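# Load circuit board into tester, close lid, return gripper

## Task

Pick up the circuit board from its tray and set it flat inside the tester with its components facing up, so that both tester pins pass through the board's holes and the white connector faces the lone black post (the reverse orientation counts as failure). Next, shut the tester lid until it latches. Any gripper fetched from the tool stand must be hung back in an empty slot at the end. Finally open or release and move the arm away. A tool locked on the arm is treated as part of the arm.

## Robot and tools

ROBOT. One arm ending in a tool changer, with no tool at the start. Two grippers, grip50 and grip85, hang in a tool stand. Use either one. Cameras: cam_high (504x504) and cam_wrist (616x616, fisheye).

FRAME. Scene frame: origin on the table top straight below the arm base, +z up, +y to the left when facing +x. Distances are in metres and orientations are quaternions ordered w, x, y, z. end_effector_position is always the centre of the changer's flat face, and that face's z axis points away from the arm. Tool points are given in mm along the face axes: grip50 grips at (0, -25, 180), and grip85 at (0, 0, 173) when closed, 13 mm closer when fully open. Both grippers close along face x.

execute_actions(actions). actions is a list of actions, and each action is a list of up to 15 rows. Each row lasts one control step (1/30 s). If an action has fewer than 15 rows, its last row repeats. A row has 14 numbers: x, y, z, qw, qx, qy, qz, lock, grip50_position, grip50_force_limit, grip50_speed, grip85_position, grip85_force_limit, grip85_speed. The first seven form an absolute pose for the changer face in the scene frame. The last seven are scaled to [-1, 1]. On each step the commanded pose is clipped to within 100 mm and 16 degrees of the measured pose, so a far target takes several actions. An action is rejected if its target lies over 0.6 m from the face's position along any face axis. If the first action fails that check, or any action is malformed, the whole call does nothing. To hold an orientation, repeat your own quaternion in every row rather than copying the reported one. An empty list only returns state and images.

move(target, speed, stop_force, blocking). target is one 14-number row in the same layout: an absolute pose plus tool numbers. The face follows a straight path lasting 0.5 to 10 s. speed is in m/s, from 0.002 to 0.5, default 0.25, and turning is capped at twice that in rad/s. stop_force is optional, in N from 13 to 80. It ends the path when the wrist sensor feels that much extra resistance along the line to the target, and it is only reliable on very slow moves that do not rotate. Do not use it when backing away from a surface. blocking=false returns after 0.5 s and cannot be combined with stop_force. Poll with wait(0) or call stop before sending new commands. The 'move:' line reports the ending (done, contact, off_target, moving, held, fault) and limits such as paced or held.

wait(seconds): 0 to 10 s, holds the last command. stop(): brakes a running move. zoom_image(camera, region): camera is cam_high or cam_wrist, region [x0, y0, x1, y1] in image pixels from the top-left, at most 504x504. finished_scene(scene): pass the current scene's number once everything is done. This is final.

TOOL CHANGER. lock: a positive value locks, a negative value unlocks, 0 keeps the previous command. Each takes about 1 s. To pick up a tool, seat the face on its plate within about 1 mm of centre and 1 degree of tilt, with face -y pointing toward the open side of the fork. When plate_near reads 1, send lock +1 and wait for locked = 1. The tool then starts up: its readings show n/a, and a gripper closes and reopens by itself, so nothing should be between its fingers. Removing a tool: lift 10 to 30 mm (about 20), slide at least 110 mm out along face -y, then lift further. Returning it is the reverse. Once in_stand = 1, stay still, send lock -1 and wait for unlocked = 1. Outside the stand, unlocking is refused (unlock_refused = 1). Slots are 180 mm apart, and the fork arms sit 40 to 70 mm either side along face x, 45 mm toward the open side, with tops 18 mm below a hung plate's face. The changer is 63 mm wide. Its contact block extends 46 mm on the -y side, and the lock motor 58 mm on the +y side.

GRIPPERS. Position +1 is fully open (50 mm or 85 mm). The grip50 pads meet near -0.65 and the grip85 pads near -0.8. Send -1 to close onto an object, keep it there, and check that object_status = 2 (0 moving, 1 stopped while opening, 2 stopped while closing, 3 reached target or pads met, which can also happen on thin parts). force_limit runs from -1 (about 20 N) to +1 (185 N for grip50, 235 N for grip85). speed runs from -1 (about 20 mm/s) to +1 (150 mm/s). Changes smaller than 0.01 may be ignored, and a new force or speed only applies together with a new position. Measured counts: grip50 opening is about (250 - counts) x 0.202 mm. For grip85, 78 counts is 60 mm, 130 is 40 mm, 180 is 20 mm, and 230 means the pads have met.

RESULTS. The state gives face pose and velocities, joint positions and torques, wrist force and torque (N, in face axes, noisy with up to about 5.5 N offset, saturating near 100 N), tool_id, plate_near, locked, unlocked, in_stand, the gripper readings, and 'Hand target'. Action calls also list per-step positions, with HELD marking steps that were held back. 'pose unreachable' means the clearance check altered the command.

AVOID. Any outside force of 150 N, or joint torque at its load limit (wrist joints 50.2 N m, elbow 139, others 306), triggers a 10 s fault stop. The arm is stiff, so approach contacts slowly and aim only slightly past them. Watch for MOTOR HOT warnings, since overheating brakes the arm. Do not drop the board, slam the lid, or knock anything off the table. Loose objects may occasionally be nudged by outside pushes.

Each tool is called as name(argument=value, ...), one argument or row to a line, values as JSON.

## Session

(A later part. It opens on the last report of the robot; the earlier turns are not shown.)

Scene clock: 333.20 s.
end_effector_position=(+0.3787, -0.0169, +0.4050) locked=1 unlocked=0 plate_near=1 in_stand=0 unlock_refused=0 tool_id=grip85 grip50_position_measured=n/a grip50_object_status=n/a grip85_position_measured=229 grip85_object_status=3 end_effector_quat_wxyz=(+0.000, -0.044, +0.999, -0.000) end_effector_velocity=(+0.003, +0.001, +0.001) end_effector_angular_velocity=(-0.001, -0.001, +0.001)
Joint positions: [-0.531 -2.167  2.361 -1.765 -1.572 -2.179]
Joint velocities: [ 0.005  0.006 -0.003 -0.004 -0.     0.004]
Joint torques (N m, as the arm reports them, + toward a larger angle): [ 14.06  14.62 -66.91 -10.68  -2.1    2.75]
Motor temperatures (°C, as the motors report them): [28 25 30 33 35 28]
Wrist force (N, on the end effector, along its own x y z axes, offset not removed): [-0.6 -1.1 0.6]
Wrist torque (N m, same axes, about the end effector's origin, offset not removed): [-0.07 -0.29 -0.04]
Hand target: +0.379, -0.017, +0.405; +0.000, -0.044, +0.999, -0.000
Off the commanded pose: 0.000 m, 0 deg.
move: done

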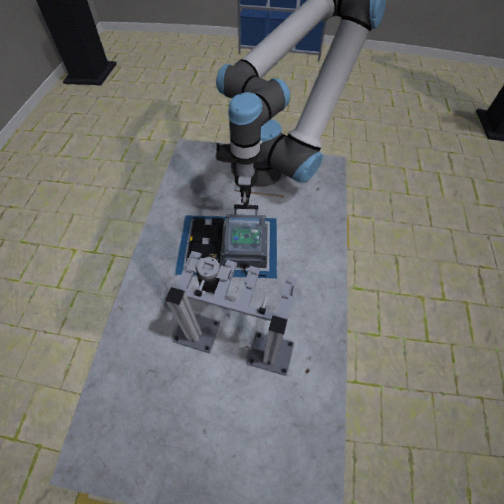

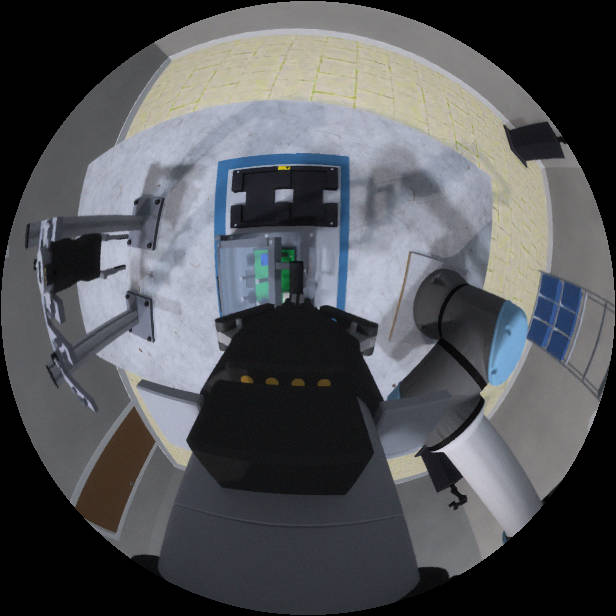

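move(
  target=[0.379,-0.0169,0.394,0,-0.0436,0.999,0,0,1,0,0,-0.8,-1,1],
  speed=0.03,
  stop_force=30,
)

move(
  target=[0.361,-0.0185,0.358,0,-0.0436,0.999,0,0,1,0,0,-0.8,-1,1],
  speed=0.04,
  stop_force=30,
)

zoom_image(
  camera="cam_wrist",
  region=[200, 150, 400, 350],
)

Scene clock: 339.50 s.
end_effector_position=(+0.3790, -0.0169, +0.3943) locked=1 unlocked=0 plate_near=1 in_stand=0 unlock_refused=0 tool_id=grip85 grip50_position_measured=n/a grip50_object_status=n/a grip85_position_measured=229 grip85_object_status=3 end_effector_quat_wxyz=(-0.000, -0.044, +0.999, -0.000) end_effector_velocity=(-0.000, -0.000, -0.002) end_effector_angular_velocity=(-0.000, -0.000, +0.001)
Joint positions: [-0.53  -2.161  2.378 -1.788 -1.572 -2.178]
Joint velocities: [-0.     0.001  0.003 -0.005 -0.    -0.001]
Joint torques (N m, as the arm reports them, + toward a larger angle): [  9.61  11.79 -48.6  -10.83   1.     3.53]
Motor temperatures (°C, as the motors report them): [28 25 30 33 35 28]
Wrist force (N, on the end effector, along its own x y z axes, offset not removed): [-2.1 -1.9 -1.6]
Wrist torque (N m, same axes, about the end effector's origin, offset not removed): [-0.14 -0.03 -0.13]
Hand target: +0.379, -0.017, +0.394; -0.000, -0.044, +0.999, +0.000
Off the commanded pose: 0.000 m, 0 deg.
move: done

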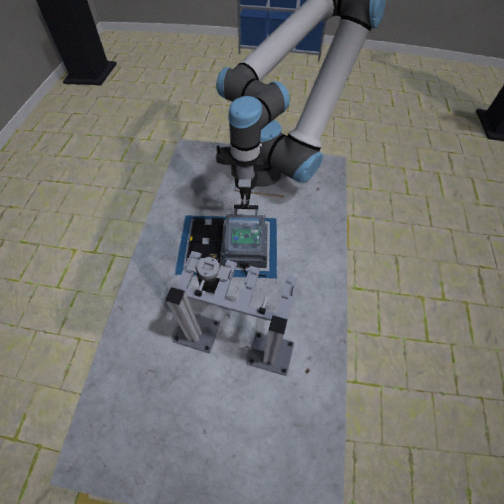

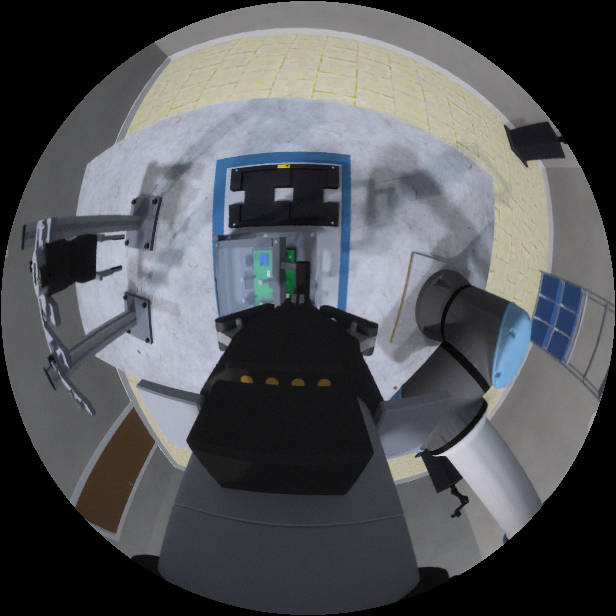

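Scene clock: 340.90 s.
end_effector_position=(+0.3611, -0.0184, +0.3583) locked=1 unlocked=0 plate_near=1 in_stand=0 unlock_refused=0 tool_id=grip85 grip50_position_measured=n/a grip50_object_status=n/a grip85_position_measured=229 grip85_object_status=3 end_effector_quat_wxyz=(-0.000, -0.044, +0.999, +0.000) end_effector_velocity=(-0.001, -0.000, -0.002) end_effector_angular_velocity=(+0.000, +0.000, -0.000)
Joint positions: [-0.563 -2.188  2.453 -1.836 -1.572 -2.21 ]
Joint velocities: [-0.002 -0.002  0.005 -0.003  0.    -0.002]
Joint torques (N m, as the arm reports them, + toward a larger angle): [ -7.53 -23.92 -50.42 -11.16   1.81  -3.15]
Motor temperatures (°C, as the motors report them): [28 25 30 33 35 28]
Wrist force (N, on the end effector, along its own x y z axes, offset not removed): [1.7 -0.5 -2.8]
Wrist torque (N m, same axes, about the end effector's origin, offset not removed): [-0.01 -0.44 -0.11]
Hand target: +0.361, -0.018, +0.358; -0.000, -0.044, +0.999, +0.000
Off the commanded pose: 0.000 m, 0 deg.
move: done

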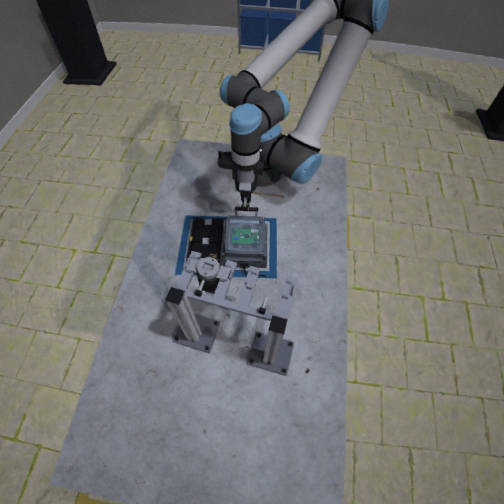

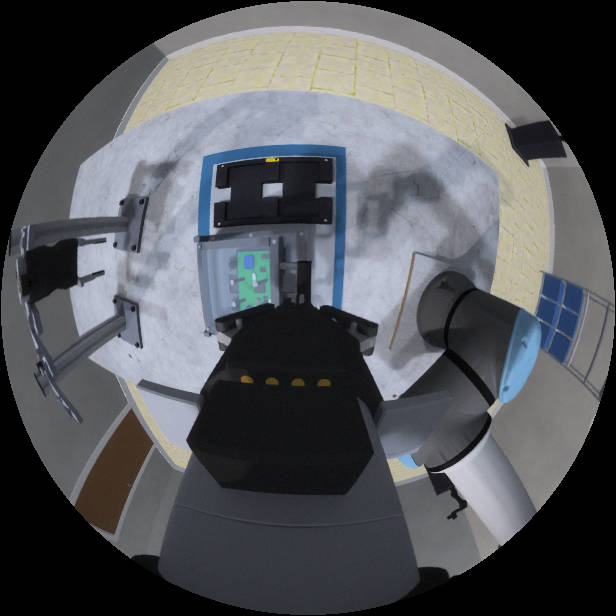

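Region (200, 150, 400, 350) of cam_wrist's 616x616 image, scaled by 2.520, with more detail than that image has.

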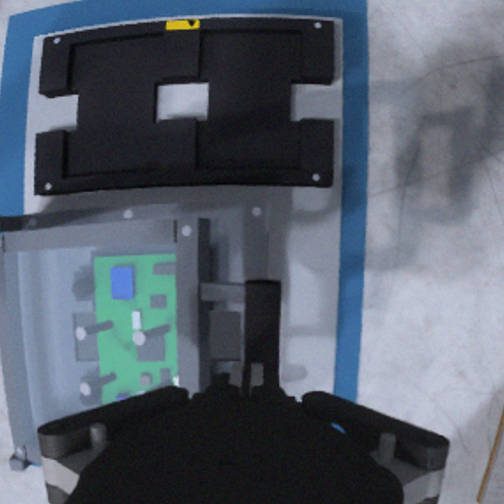

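move(
  target=[0.3515,-0.0193,0.357,0,-0.0436,0.999,0,0,1,0,0,-0.8,-1,1],
  speed=0.03,
)

move(
  target=[0.3365,-0.0207,0.31,0,-0.0436,0.999,0,0,1,0,0,-0.8,-1,1],
  speed=0.03,
  stop_force=30,
)

zoom_image(
  camera="cam_wrist",
  region=[200, 150, 400, 350],
)

Scene clock: 348.43 s.
end_effector_position=(+0.3519, -0.0192, +0.3570) locked=1 unlocked=0 plate_near=1 in_stand=0 unlock_refused=0 tool_id=grip85 grip50_position_measured=n/a grip50_object_status=n/a grip85_position_measured=229 grip85_object_status=3 end_effector_quat_wxyz=(+0.000, -0.044, +0.999, +0.000) end_effector_velocity=(-0.003, -0.000, -0.000) end_effector_angular_velocity=(+0.000, +0.001, +0.001)
Joint positions: [-0.581 -2.213  2.464 -1.822 -1.572 -2.228]
Joint velocities: [-0.005 -0.007  0.003  0.005 -0.    -0.006]
Joint torques (N m, as the arm reports them, + toward a larger angle): [-12.57 -19.98 -48.31  -3.32  -0.77  -3.16]
Motor temperatures (°C, as the motors report them): [28 25 30 33 35 28]
Wrist force (N, on the end effector, along its own x y z axes, offset not removed): [-1.3 0.8 -5.0]
Wrist torque (N m, same axes, about the end effector's origin, offset not removed): [0.09 -0.17 -0.14]
Hand target: +0.352, -0.019, +0.357; -0.000, -0.044, +0.999, +0.000
Off the commanded pose: 0.000 m, 0 deg.
move: done

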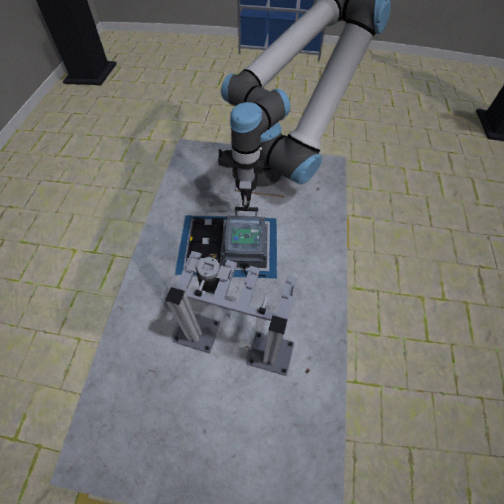

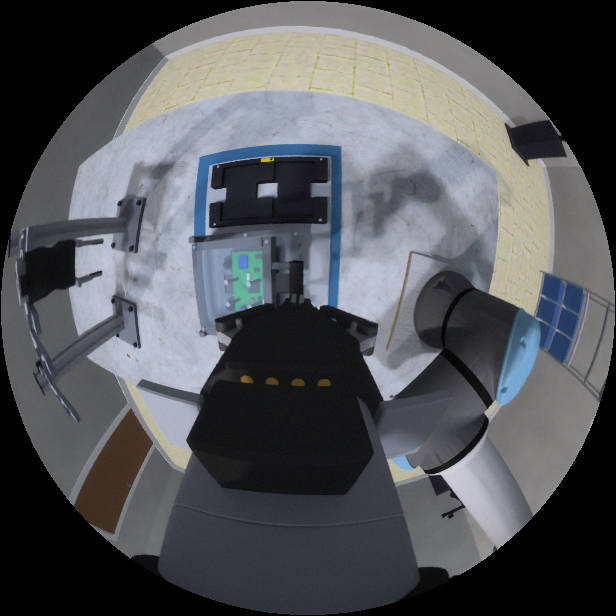

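Scene clock: 350.43 s.
end_effector_position=(+0.3366, -0.0206, +0.3103) locked=1 unlocked=0 plate_near=1 in_stand=0 unlock_refused=0 tool_id=grip85 grip50_position_measured=n/a grip50_object_status=n/a grip85_position_measured=229 grip85_object_status=3 end_effector_quat_wxyz=(-0.000, -0.044, +0.999, +0.000) end_effector_velocity=(-0.001, -0.000, -0.002) end_effector_angular_velocity=(+0.000, +0.000, -0.003)
Joint positions: [-0.613 -2.223  2.552 -1.901 -1.572 -2.26 ]
Joint velocities: [-0.002  0.     0.004 -0.004  0.     0.001]
Joint torques (N m, as the arm reports them, + toward a larger angle): [-13.19 -18.09 -48.32 -10.31  -1.87  -2.99]
Motor temperatures (°C, as the motors report them): [28 25 30 33 35 28]
Wrist force (N, on the end effector, along its own x y z axes, offset not removed): [-0.2 -1.3 -1.7]
Wrist torque (N m, same axes, about the end effector's origin, offset not removed): [-0.09 -0.35 -0.14]
Hand target: +0.336, -0.021, +0.310; +0.000, -0.044, +0.999, +0.000
Off the commanded pose: 0.000 m, 0 deg.
move: done

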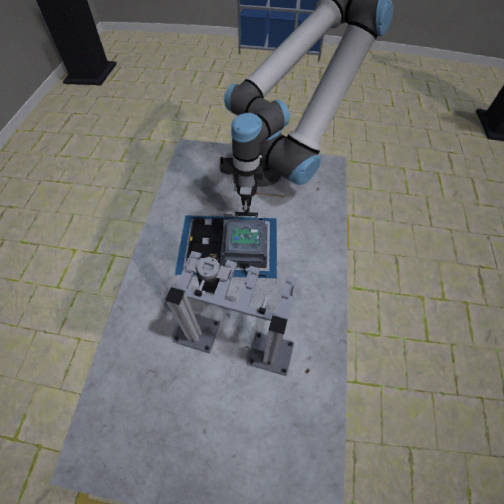

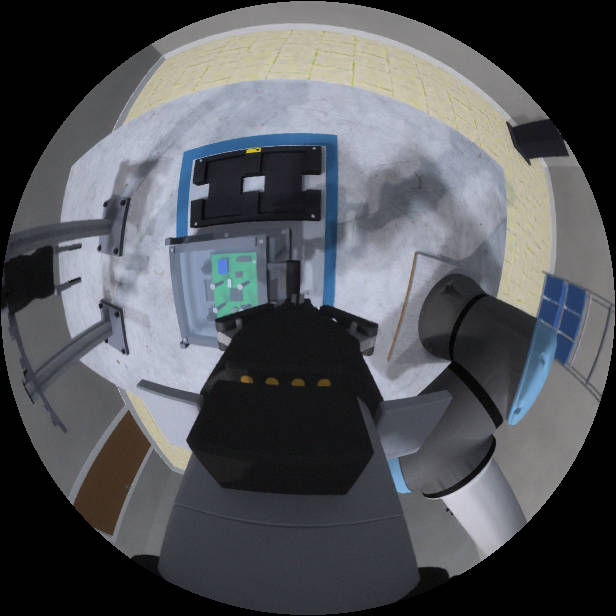

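Region (200, 150, 400, 350) of cam_wrist's 616x616 image, scaled by 2.520, with more detail than that image has.

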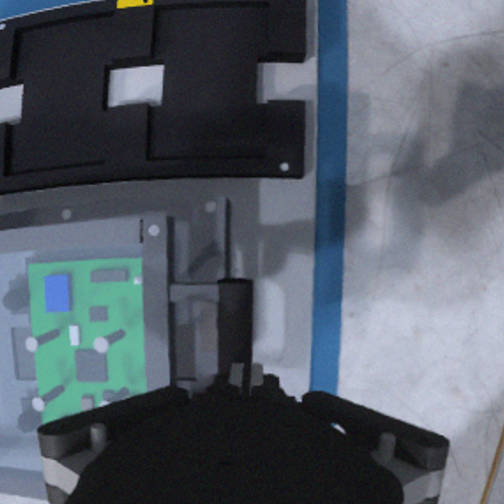

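move(
  target=[0.341,-0.0203,0.311,0,-0.0436,0.999,0,0,1,0,0,-0.8,-1,1],
  speed=0.03,
)

move(
  target=[0.341,-0.0203,0.285,0,-0.0436,0.999,0,0,1,0,0,-0.8,-1,1],
  speed=0.01,
  stop_force=35,
)

zoom_image(
  camera="cam_high",
  region=[210, 190, 290, 270],
)

Scene clock: 356.03 s.
end_effector_position=(+0.3407, -0.0203, +0.3110) locked=1 unlocked=0 plate_near=1 in_stand=0 unlock_refused=0 tool_id=grip85 grip50_position_measured=n/a grip50_object_status=n/a grip85_position_measured=229 grip85_object_status=3 end_effector_quat_wxyz=(+0.000, -0.044, +0.999, +0.000) end_effector_velocity=(+0.002, +0.001, +0.000) end_effector_angular_velocity=(+0.000, +0.000, +0.003)
Joint positions: [-0.604 -2.21   2.547 -1.908 -1.572 -2.252]
Joint velocities: [ 0.007  0.006 -0.003 -0.003  0.     0.004]
Joint torques (N m, as the arm reports them, + toward a larger angle): [ 14.93  16.31 -66.35 -10.88  -0.24   3.84]
Motor temperatures (°C, as the motors report them): [28 25 30 33 35 28]
Wrist force (N, on the end effector, along its own x y z axes, offset not removed): [1.8 -1.6 -3.0]
Wrist torque (N m, same axes, about the end effector's origin, offset not removed): [-0.07 -0.35 -0.14]
Hand target: +0.341, -0.020, +0.311; +0.000, -0.044, +0.999, -0.000
Off the commanded pose: 0.000 m, 0 deg.
move: done

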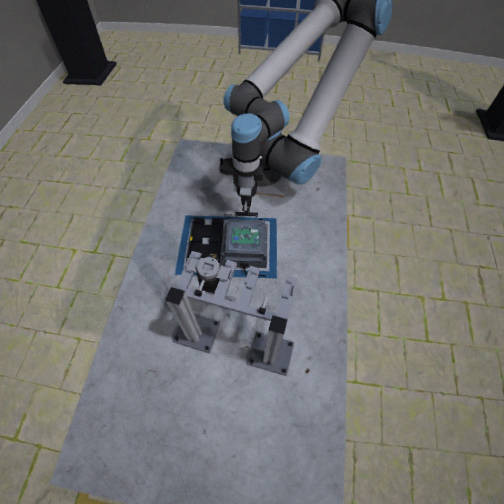

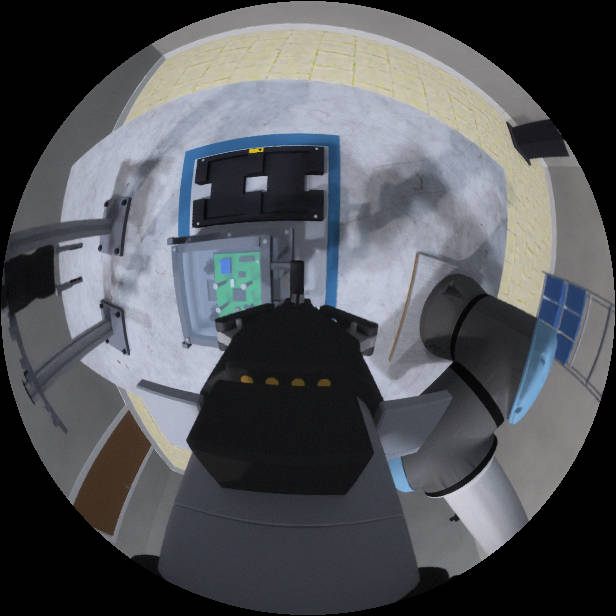

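Scene clock: 358.63 s.
end_effector_position=(+0.3410, -0.0203, +0.2888) locked=1 unlocked=0 plate_near=1 in_stand=0 unlock_refused=0 tool_id=grip85 grip50_position_measured=n/a grip50_object_status=n/a grip85_position_measured=229 grip85_object_status=3 end_effector_quat_wxyz=(-0.000, -0.044, +0.999, -0.000) end_effector_velocity=(-0.001, -0.000, +0.002) end_effector_angular_velocity=(+0.001, +0.002, -0.001)
Joint positions: [-0.604 -2.186  2.581 -1.966 -1.572 -2.251]
Joint velocities: [-0.002 -0.003 -0.003  0.009 -0.    -0.001]
Joint torques (N m, as the arm reports them, + toward a larger angle): [  4.88  -0.35 -33.8   -2.7    1.73   3.66]
Motor temperatures (°C, as the motors report them): [28 25 30 33 35 28]
Wrist force (N, on the end effector, along its own x y z axes, offset not removed): [19.7 6.6 -69.0]
Wrist torque (N m, same axes, about the end effector's origin, offset not removed): [-1.17 3.71 -0.19]
Hand target: +0.341, -0.020, +0.289; +0.000, -0.044, +0.999, -0.000
Off the commanded pose: 0.004 m, 0 deg.
move: contact

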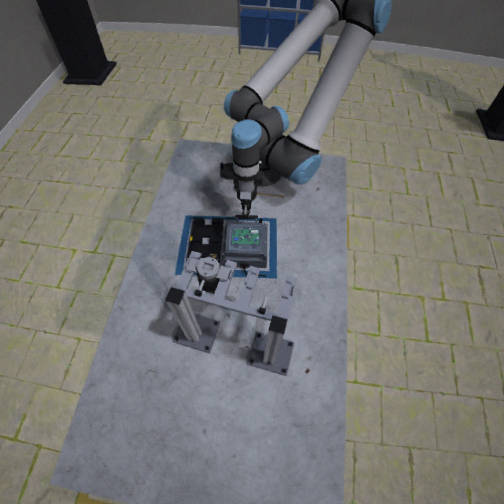

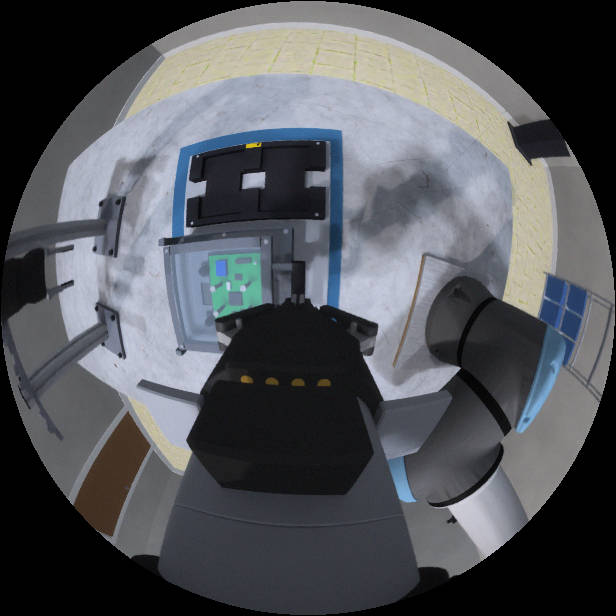

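Region (210, 190, 290, 270) of cam_high's 504x504 image, scaled by 6.300, with more detail than that image has.

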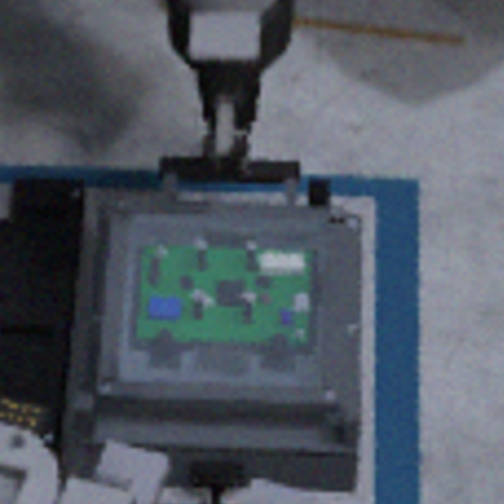

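move(
  target=[0.36,0.10,0.36,0,-0.0436,0.999,0,0,1,0,0,1,-1,1],
  speed=0.3,
)

zoom_image(
  camera="cam_wrist",
  region=[200, 170, 340, 310],
)

zoom_image(
  camera="cam_high",
  region=[210, 190, 290, 270],
)

Scene clock: 363.73 s.
end_effector_position=(+0.3599, +0.0994, +0.3599) locked=1 unlocked=0 plate_near=1 in_stand=0 unlock_refused=0 tool_id=grip85 grip50_position_measured=n/a grip50_object_status=n/a grip85_position_measured=3 grip85_object_status=3 end_effector_quat_wxyz=(+0.000, -0.044, +0.999, -0.000) end_effector_velocity=(+0.001, +0.002, +0.001) end_effector_angular_velocity=(-0.001, +0.001, +0.000)
Joint positions: [-0.224 -2.155  2.438 -1.854 -1.572 -1.872]
Joint velocities: [ 0.007  0.004 -0.003  0.    -0.001  0.006]
Joint torques (N m, as the arm reports them, + toward a larger angle): [  7.46  14.14 -65.16  -3.12  -2.01   3.73]
Motor temperatures (°C, as the motors report them): [28 25 30 33 35 28]
Wrist force (N, on the end effector, along its own x y z axes, offset not removed): [-1.7 0.2 -2.2]
Wrist torque (N m, same axes, about the end effector's origin, offset not removed): [-0.05 -0.11 -0.04]
Hand target: +0.360, +0.100, +0.360; +0.000, -0.044, +0.999, -0.000
Off the commanded pose: 0.001 m, 0 deg.
move: done

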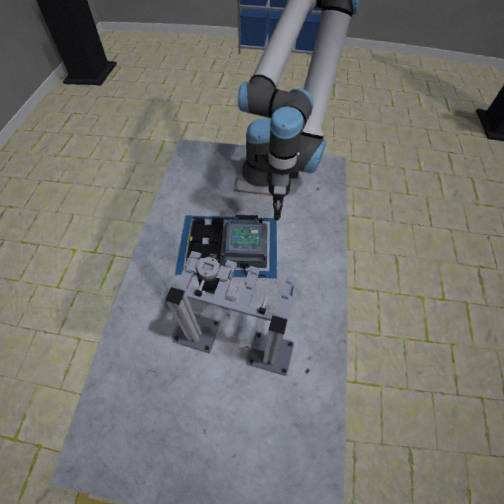

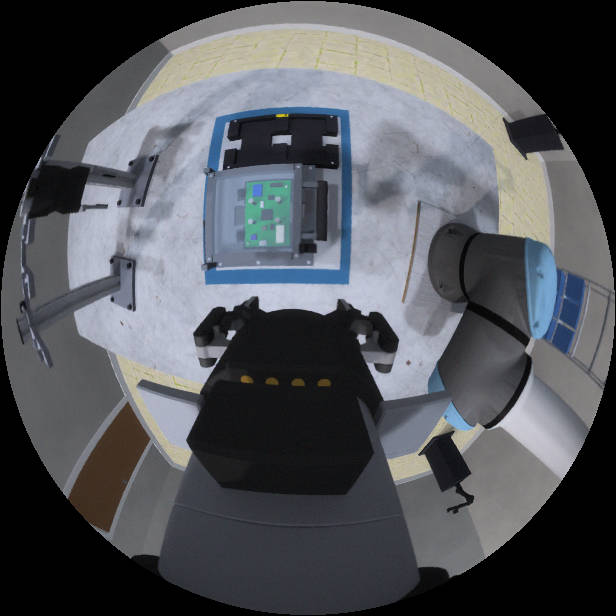

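Region (200, 170, 340, 310) of cam_wrist's 616x616 image, scaled by 3.600, with more detail than that image has.

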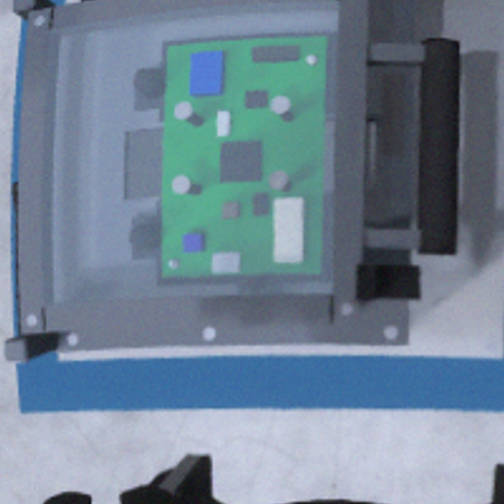

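Region (210, 190, 290, 270) of cam_high's 504x504 image, scaled by 6.300, with more detail than that image has.

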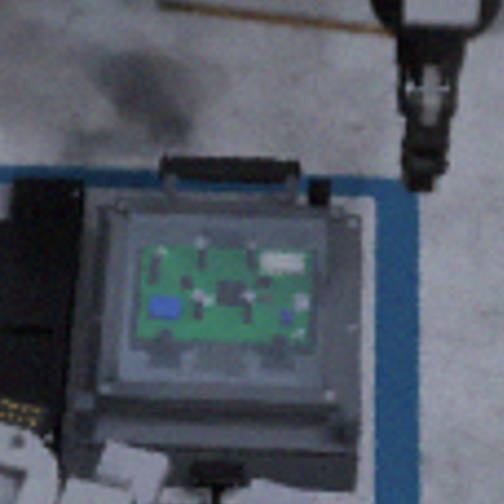

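move(
  target=[0.635,0.128,0.383,0,0.7547,0.6561,0,0,1,0,0,1,-1,1],
  speed=0.5,
)

move(
  target=[0.7593,0.1105,0.383,0,0.7547,0.6561,0,0,1,0,0,1,-1,1],
  speed=0.12,
  stop_force=25,
)

move(
  target=[0.7593,0.1105,0.3610,0,0.7547,0.6561,0,0,1,0,0,1,-1,1],
  speed=0.02,
  stop_force=25,
)

Scene clock: 370.67 s.
end_effector_position=(+0.6347, +0.1277, +0.3832) locked=1 unlocked=0 plate_near=1 in_stand=0 unlock_refused=0 tool_id=grip85 grip50_position_measured=n/a grip50_object_status=n/a grip85_position_measured=3 grip85_object_status=3 end_effector_quat_wxyz=(+0.000, +0.754, +0.657, +0.000) end_effector_velocity=(+0.002, +0.000, +0.000) end_effector_angular_velocity=(-0.001, +0.001, -0.013)
Joint positions: [-0.083 -1.597  2.026 -2.    -1.572  0.065]
Joint velocities: [ 0.001  0.003 -0.004  0.001 -0.001  0.014]
Joint torques (N m, as the arm reports them, + toward a larger angle): [  6.32 -43.73 -61.57  -3.24  -2.69   3.35]
Motor temperatures (°C, as the motors report them): [28 25 30 33 35 28]
Wrist force (N, on the end effector, along its own x y z axes, offset not removed): [-0.7 0.0 -0.6]
Wrist torque (N m, same axes, about the end effector's origin, offset not removed): [0.01 -0.20 -0.12]
Hand target: +0.635, +0.128, +0.383; +0.000, +0.755, +0.656, -0.000
Off the commanded pose: 0.000 m, 0 deg.
move: done

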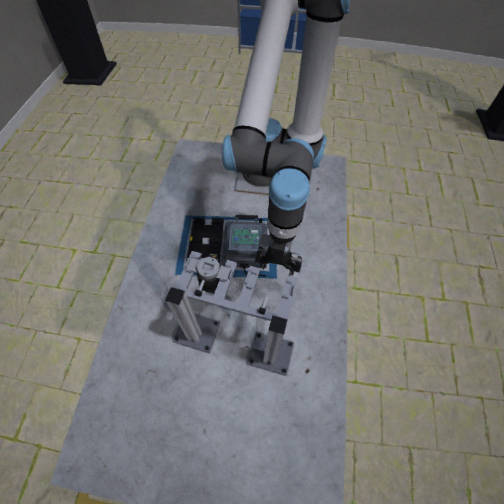

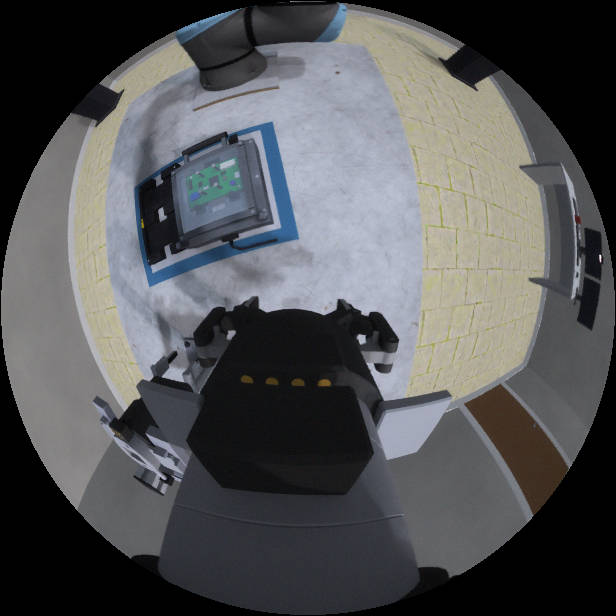

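Scene clock: 372.27 s.
end_effector_position=(+0.7590, +0.1105, +0.3831) locked=1 unlocked=0 plate_near=1 in_stand=0 unlock_refused=0 tool_id=grip85 grip50_position_measured=n/a grip50_object_status=n/a grip85_position_measured=3 grip85_object_status=3 end_effector_quat_wxyz=(-0.000, +0.755, +0.656, +0.000) end_effector_velocity=(+0.002, -0.001, +0.000) end_effector_angular_velocity=(+0.000, +0.000, -0.002)
Joint positions: [-0.094 -1.401  1.813 -1.983 -1.572  0.056]
Joint velocities: [-0.001  0.003 -0.004  0.001  0.     0.001]
Joint torques (N m, as the arm reports them, + toward a larger angle): [-11.55 -61.49 -62.04  -3.53   0.41  -3.31]
Motor temperatures (°C, as the motors report them): [28 25 30 33 35 28]
Wrist force (N, on the end effector, along its own x y z axes, offset not removed): [-0.8 0.0 0.7]
Wrist torque (N m, same axes, about the end effector's origin, offset not removed): [0.01 -0.21 -0.10]
Hand target: +0.759, +0.110, +0.383; -0.000, +0.755, +0.656, +0.000
Off the commanded pose: 0.000 m, 0 deg.
move: done

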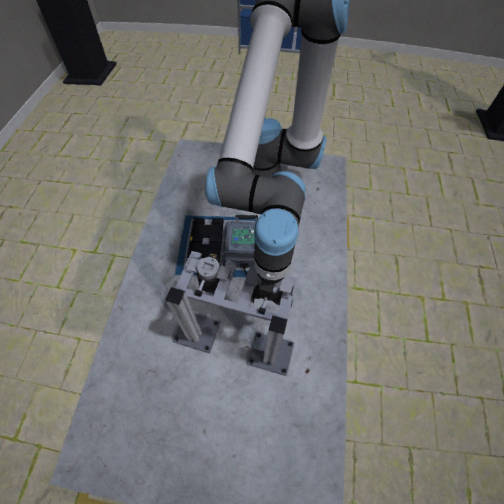

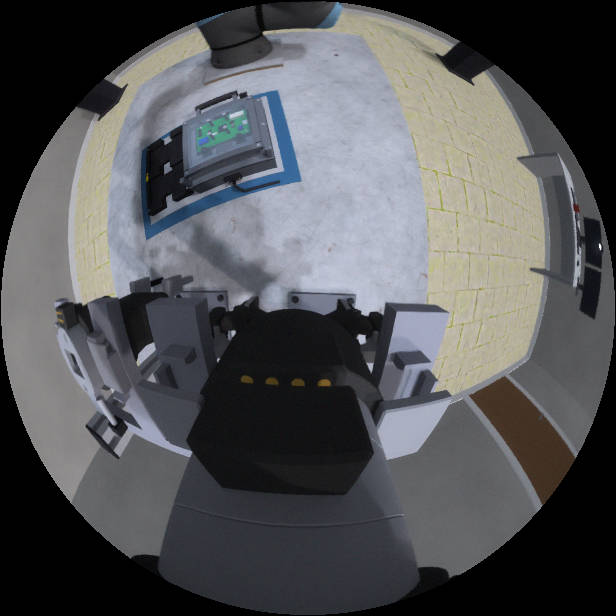

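Scene clock: 373.67 s.
end_effector_position=(+0.7593, +0.1105, +0.3613) locked=1 unlocked=0 plate_near=1 in_stand=1 unlock_refused=0 tool_id=grip85 grip50_position_measured=n/a grip50_object_status=n/a grip85_position_measured=3 grip85_object_status=3 end_effector_quat_wxyz=(-0.000, +0.755, +0.656, +0.000) end_effector_velocity=(+0.000, -0.001, -0.003) end_effector_angular_velocity=(-0.000, -0.000, -0.002)
Joint positions: [-0.094 -1.385  1.836 -2.022 -1.572  0.056]
Joint velocities: [-0.001  0.002  0.003 -0.005 -0.     0.001]
Joint torques (N m, as the arm reports them, + toward a larger angle): [  0.49 -66.64 -45.73  -9.34  -2.29   1.71]
Motor temperatures (°C, as the motors report them): [28 25 30 33 35 28]
Wrist force (N, on the end effector, along its own x y z axes, offset not removed): [-0.5 -0.4 -0.9]
Wrist torque (N m, same axes, about the end effector's origin, offset not removed): [0.03 -0.29 -0.13]
Hand target: +0.759, +0.111, +0.361; -0.000, +0.755, +0.656, -0.000
Off the commanded pose: 0.000 m, 0 deg.
move: done

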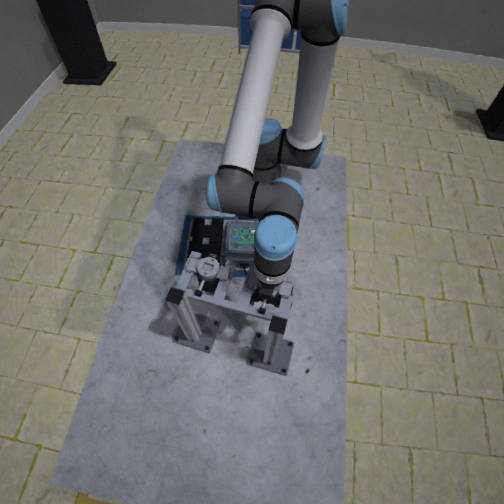

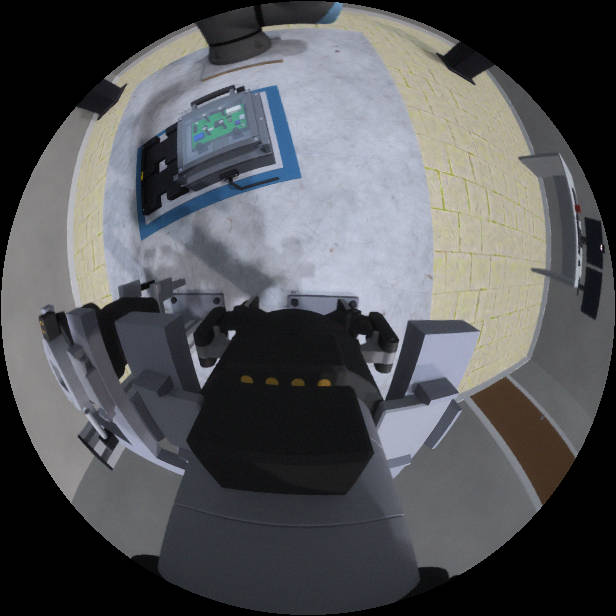

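execute_actions(
  actions=[
    [[0.7593,0.1105,0.361,0,0.7547,0.6561,0,-1,1,0,0,1,-1,1]],
    [[0.7593,0.1105,0.361,0,0.7547,0.6561,0,-1,1,0,0,1,-1,1]],
    [[0.7593,0.1105,0.361,0,0.7547,0.6561,0,-1,1,0,0,1,-1,1]],
  ],
)

Scene clock: 382.97 s.
end_effector_position=(+0.7593, +0.1105, +0.3610) locked=0 unlocked=1 plate_near=1 in_stand=1 unlock_refused=0 tool_id=none grip50_position_measured=n/a grip50_object_status=n/a grip85_position_measured=n/a grip85_object_status=n/a end_effector_quat_wxyz=(-0.000, +0.755, +0.656, -0.000) end_effector_velocity=(+0.000, -0.001, -0.000) end_effector_angular_velocity=(+0.000, +0.000, -0.001)
Joint positions: [-0.094 -1.385  1.836 -2.022 -1.572  0.056]
Joint velocities: [-0.001  0.     0.    -0.001  0.    -0.   ]
Joint torques (N m, as the arm reports them, + toward a larger angle): [  7.06 -74.43 -54.95  -9.02  -0.8    3.34]
Motor temperatures (°C, as the motors report them): [28 25 30 33 35 28]
Wrist force (N, on the end effector, along its own x y z axes, offset not removed): [-1.1 -3.4 -1.0]
Wrist torque (N m, same axes, about the end effector's origin, offset not removed): [-0.05 -0.22 -0.13]
Hand target: +0.759, +0.111, +0.361; -0.000, +0.755, +0.656, -0.000
Off the commanded pose: 0.000 m, 0 deg.
Step readings (end_effector_position; steps 1 to 15: 1st action; 16 to 30: 2nd action; 31 to 45: 3rd action):
0: (+0.7593, +0.1105, +0.3610)
1: (+0.7593, +0.1105, +0.3609)
2: (+0.7593, +0.1105, +0.3609)
4: (+0.7593, +0.1105, +0.3609)
8: (+0.7593, +0.1105, +0.3609)
15: (+0.7593, +0.1105, +0.3609)
16: (+0.7593, +0.1105, +0.3609)
17: (+0.7593, +0.1105, +0.3609)
19: (+0.7593, +0.1105, +0.3609)
23: (+0.7593, +0.1105, +0.3609)
30: (+0.7593, +0.1105, +0.3610)
31: (+0.7593, +0.1105, +0.3610)
32: (+0.7593, +0.1105, +0.3610)
34: (+0.7593, +0.1105, +0.3610)
38: (+0.7593, +0.1105, +0.3610)
45: end_effector_position above

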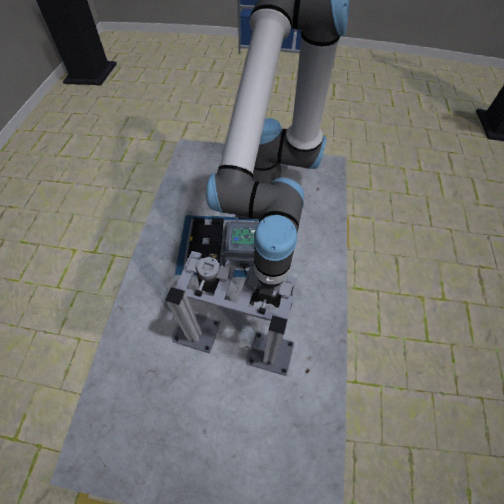

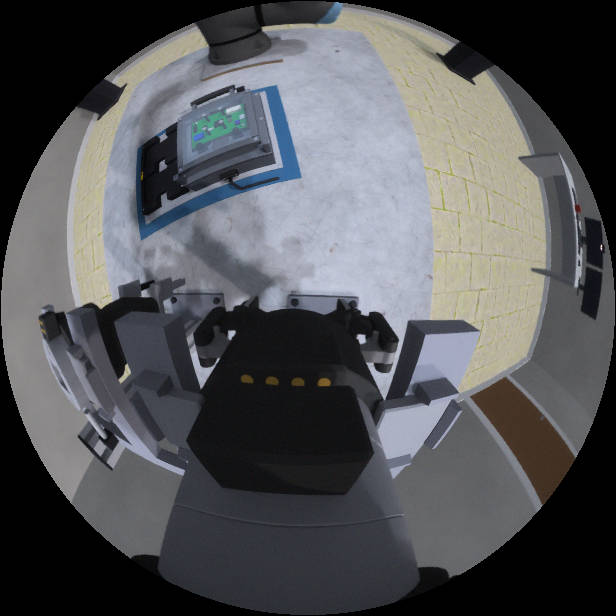

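move(
  target=[0.7593,0.1105,0.52,0,0.7547,0.6561,0,0,1,0,0,1,-1,1],
  speed=0.2,
)

Scene clock: 388.73 s.
end_effector_position=(+0.7594, +0.1105, +0.5197) locked=0 unlocked=1 plate_near=0 in_stand=0 unlock_refused=0 tool_id=none grip50_position_measured=n/a grip50_object_status=n/a grip85_position_measured=n/a grip85_object_status=n/a end_effector_quat_wxyz=(-0.000, +0.755, +0.656, +0.000) end_effector_velocity=(-0.000, -0.000, +0.002) end_effector_angular_velocity=(-0.000, +0.000, -0.002)
Joint positions: [-0.094 -1.465  1.637 -1.743 -1.572  0.056]
Joint velocities: [-0.001 -0.001 -0.003  0.005 -0.     0.001]
Joint torques (N m, as the arm reports them, + toward a larger angle): [  8.74 -87.06 -59.22  -1.78  -0.98   3.73]
Motor temperatures (°C, as the motors report them): [28 25 30 33 35 28]
Wrist force (N, on the end effector, along its own x y z axes, offset not removed): [0.1 -3.0 -2.9]
Wrist torque (N m, same axes, about the end effector's origin, offset not removed): [-0.17 -0.28 -0.05]
Hand target: +0.759, +0.110, +0.520; +0.000, +0.755, +0.656, +0.000
Off the commanded pose: 0.000 m, 0 deg.
move: done

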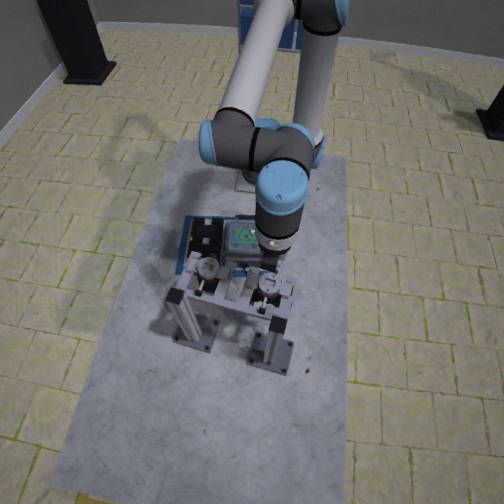

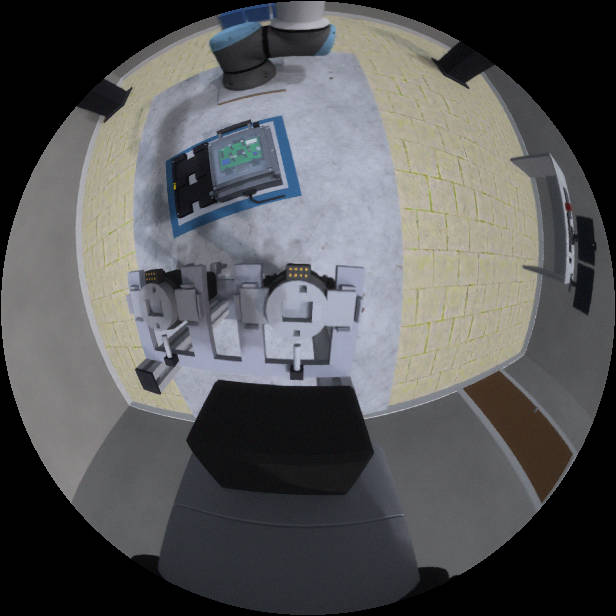

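zoom_image(
  camera="cam_wrist",
  region=[220, 240, 380, 400],
)

finished_scene(
  scene=1,
)

Region (220, 240, 380, 400) of cam_wrist's 616x616 image, scaled by 3.150, with more detail than that image has.

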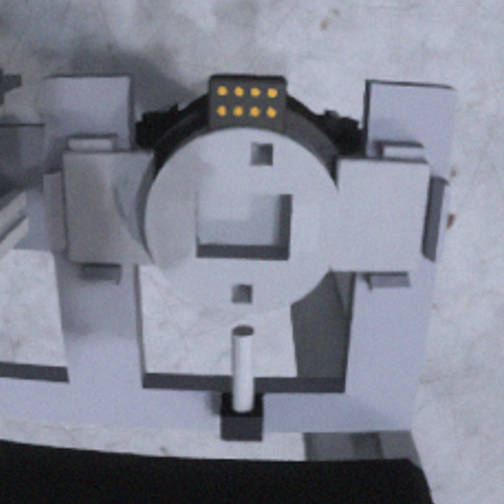

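The scene is finished: the task was done.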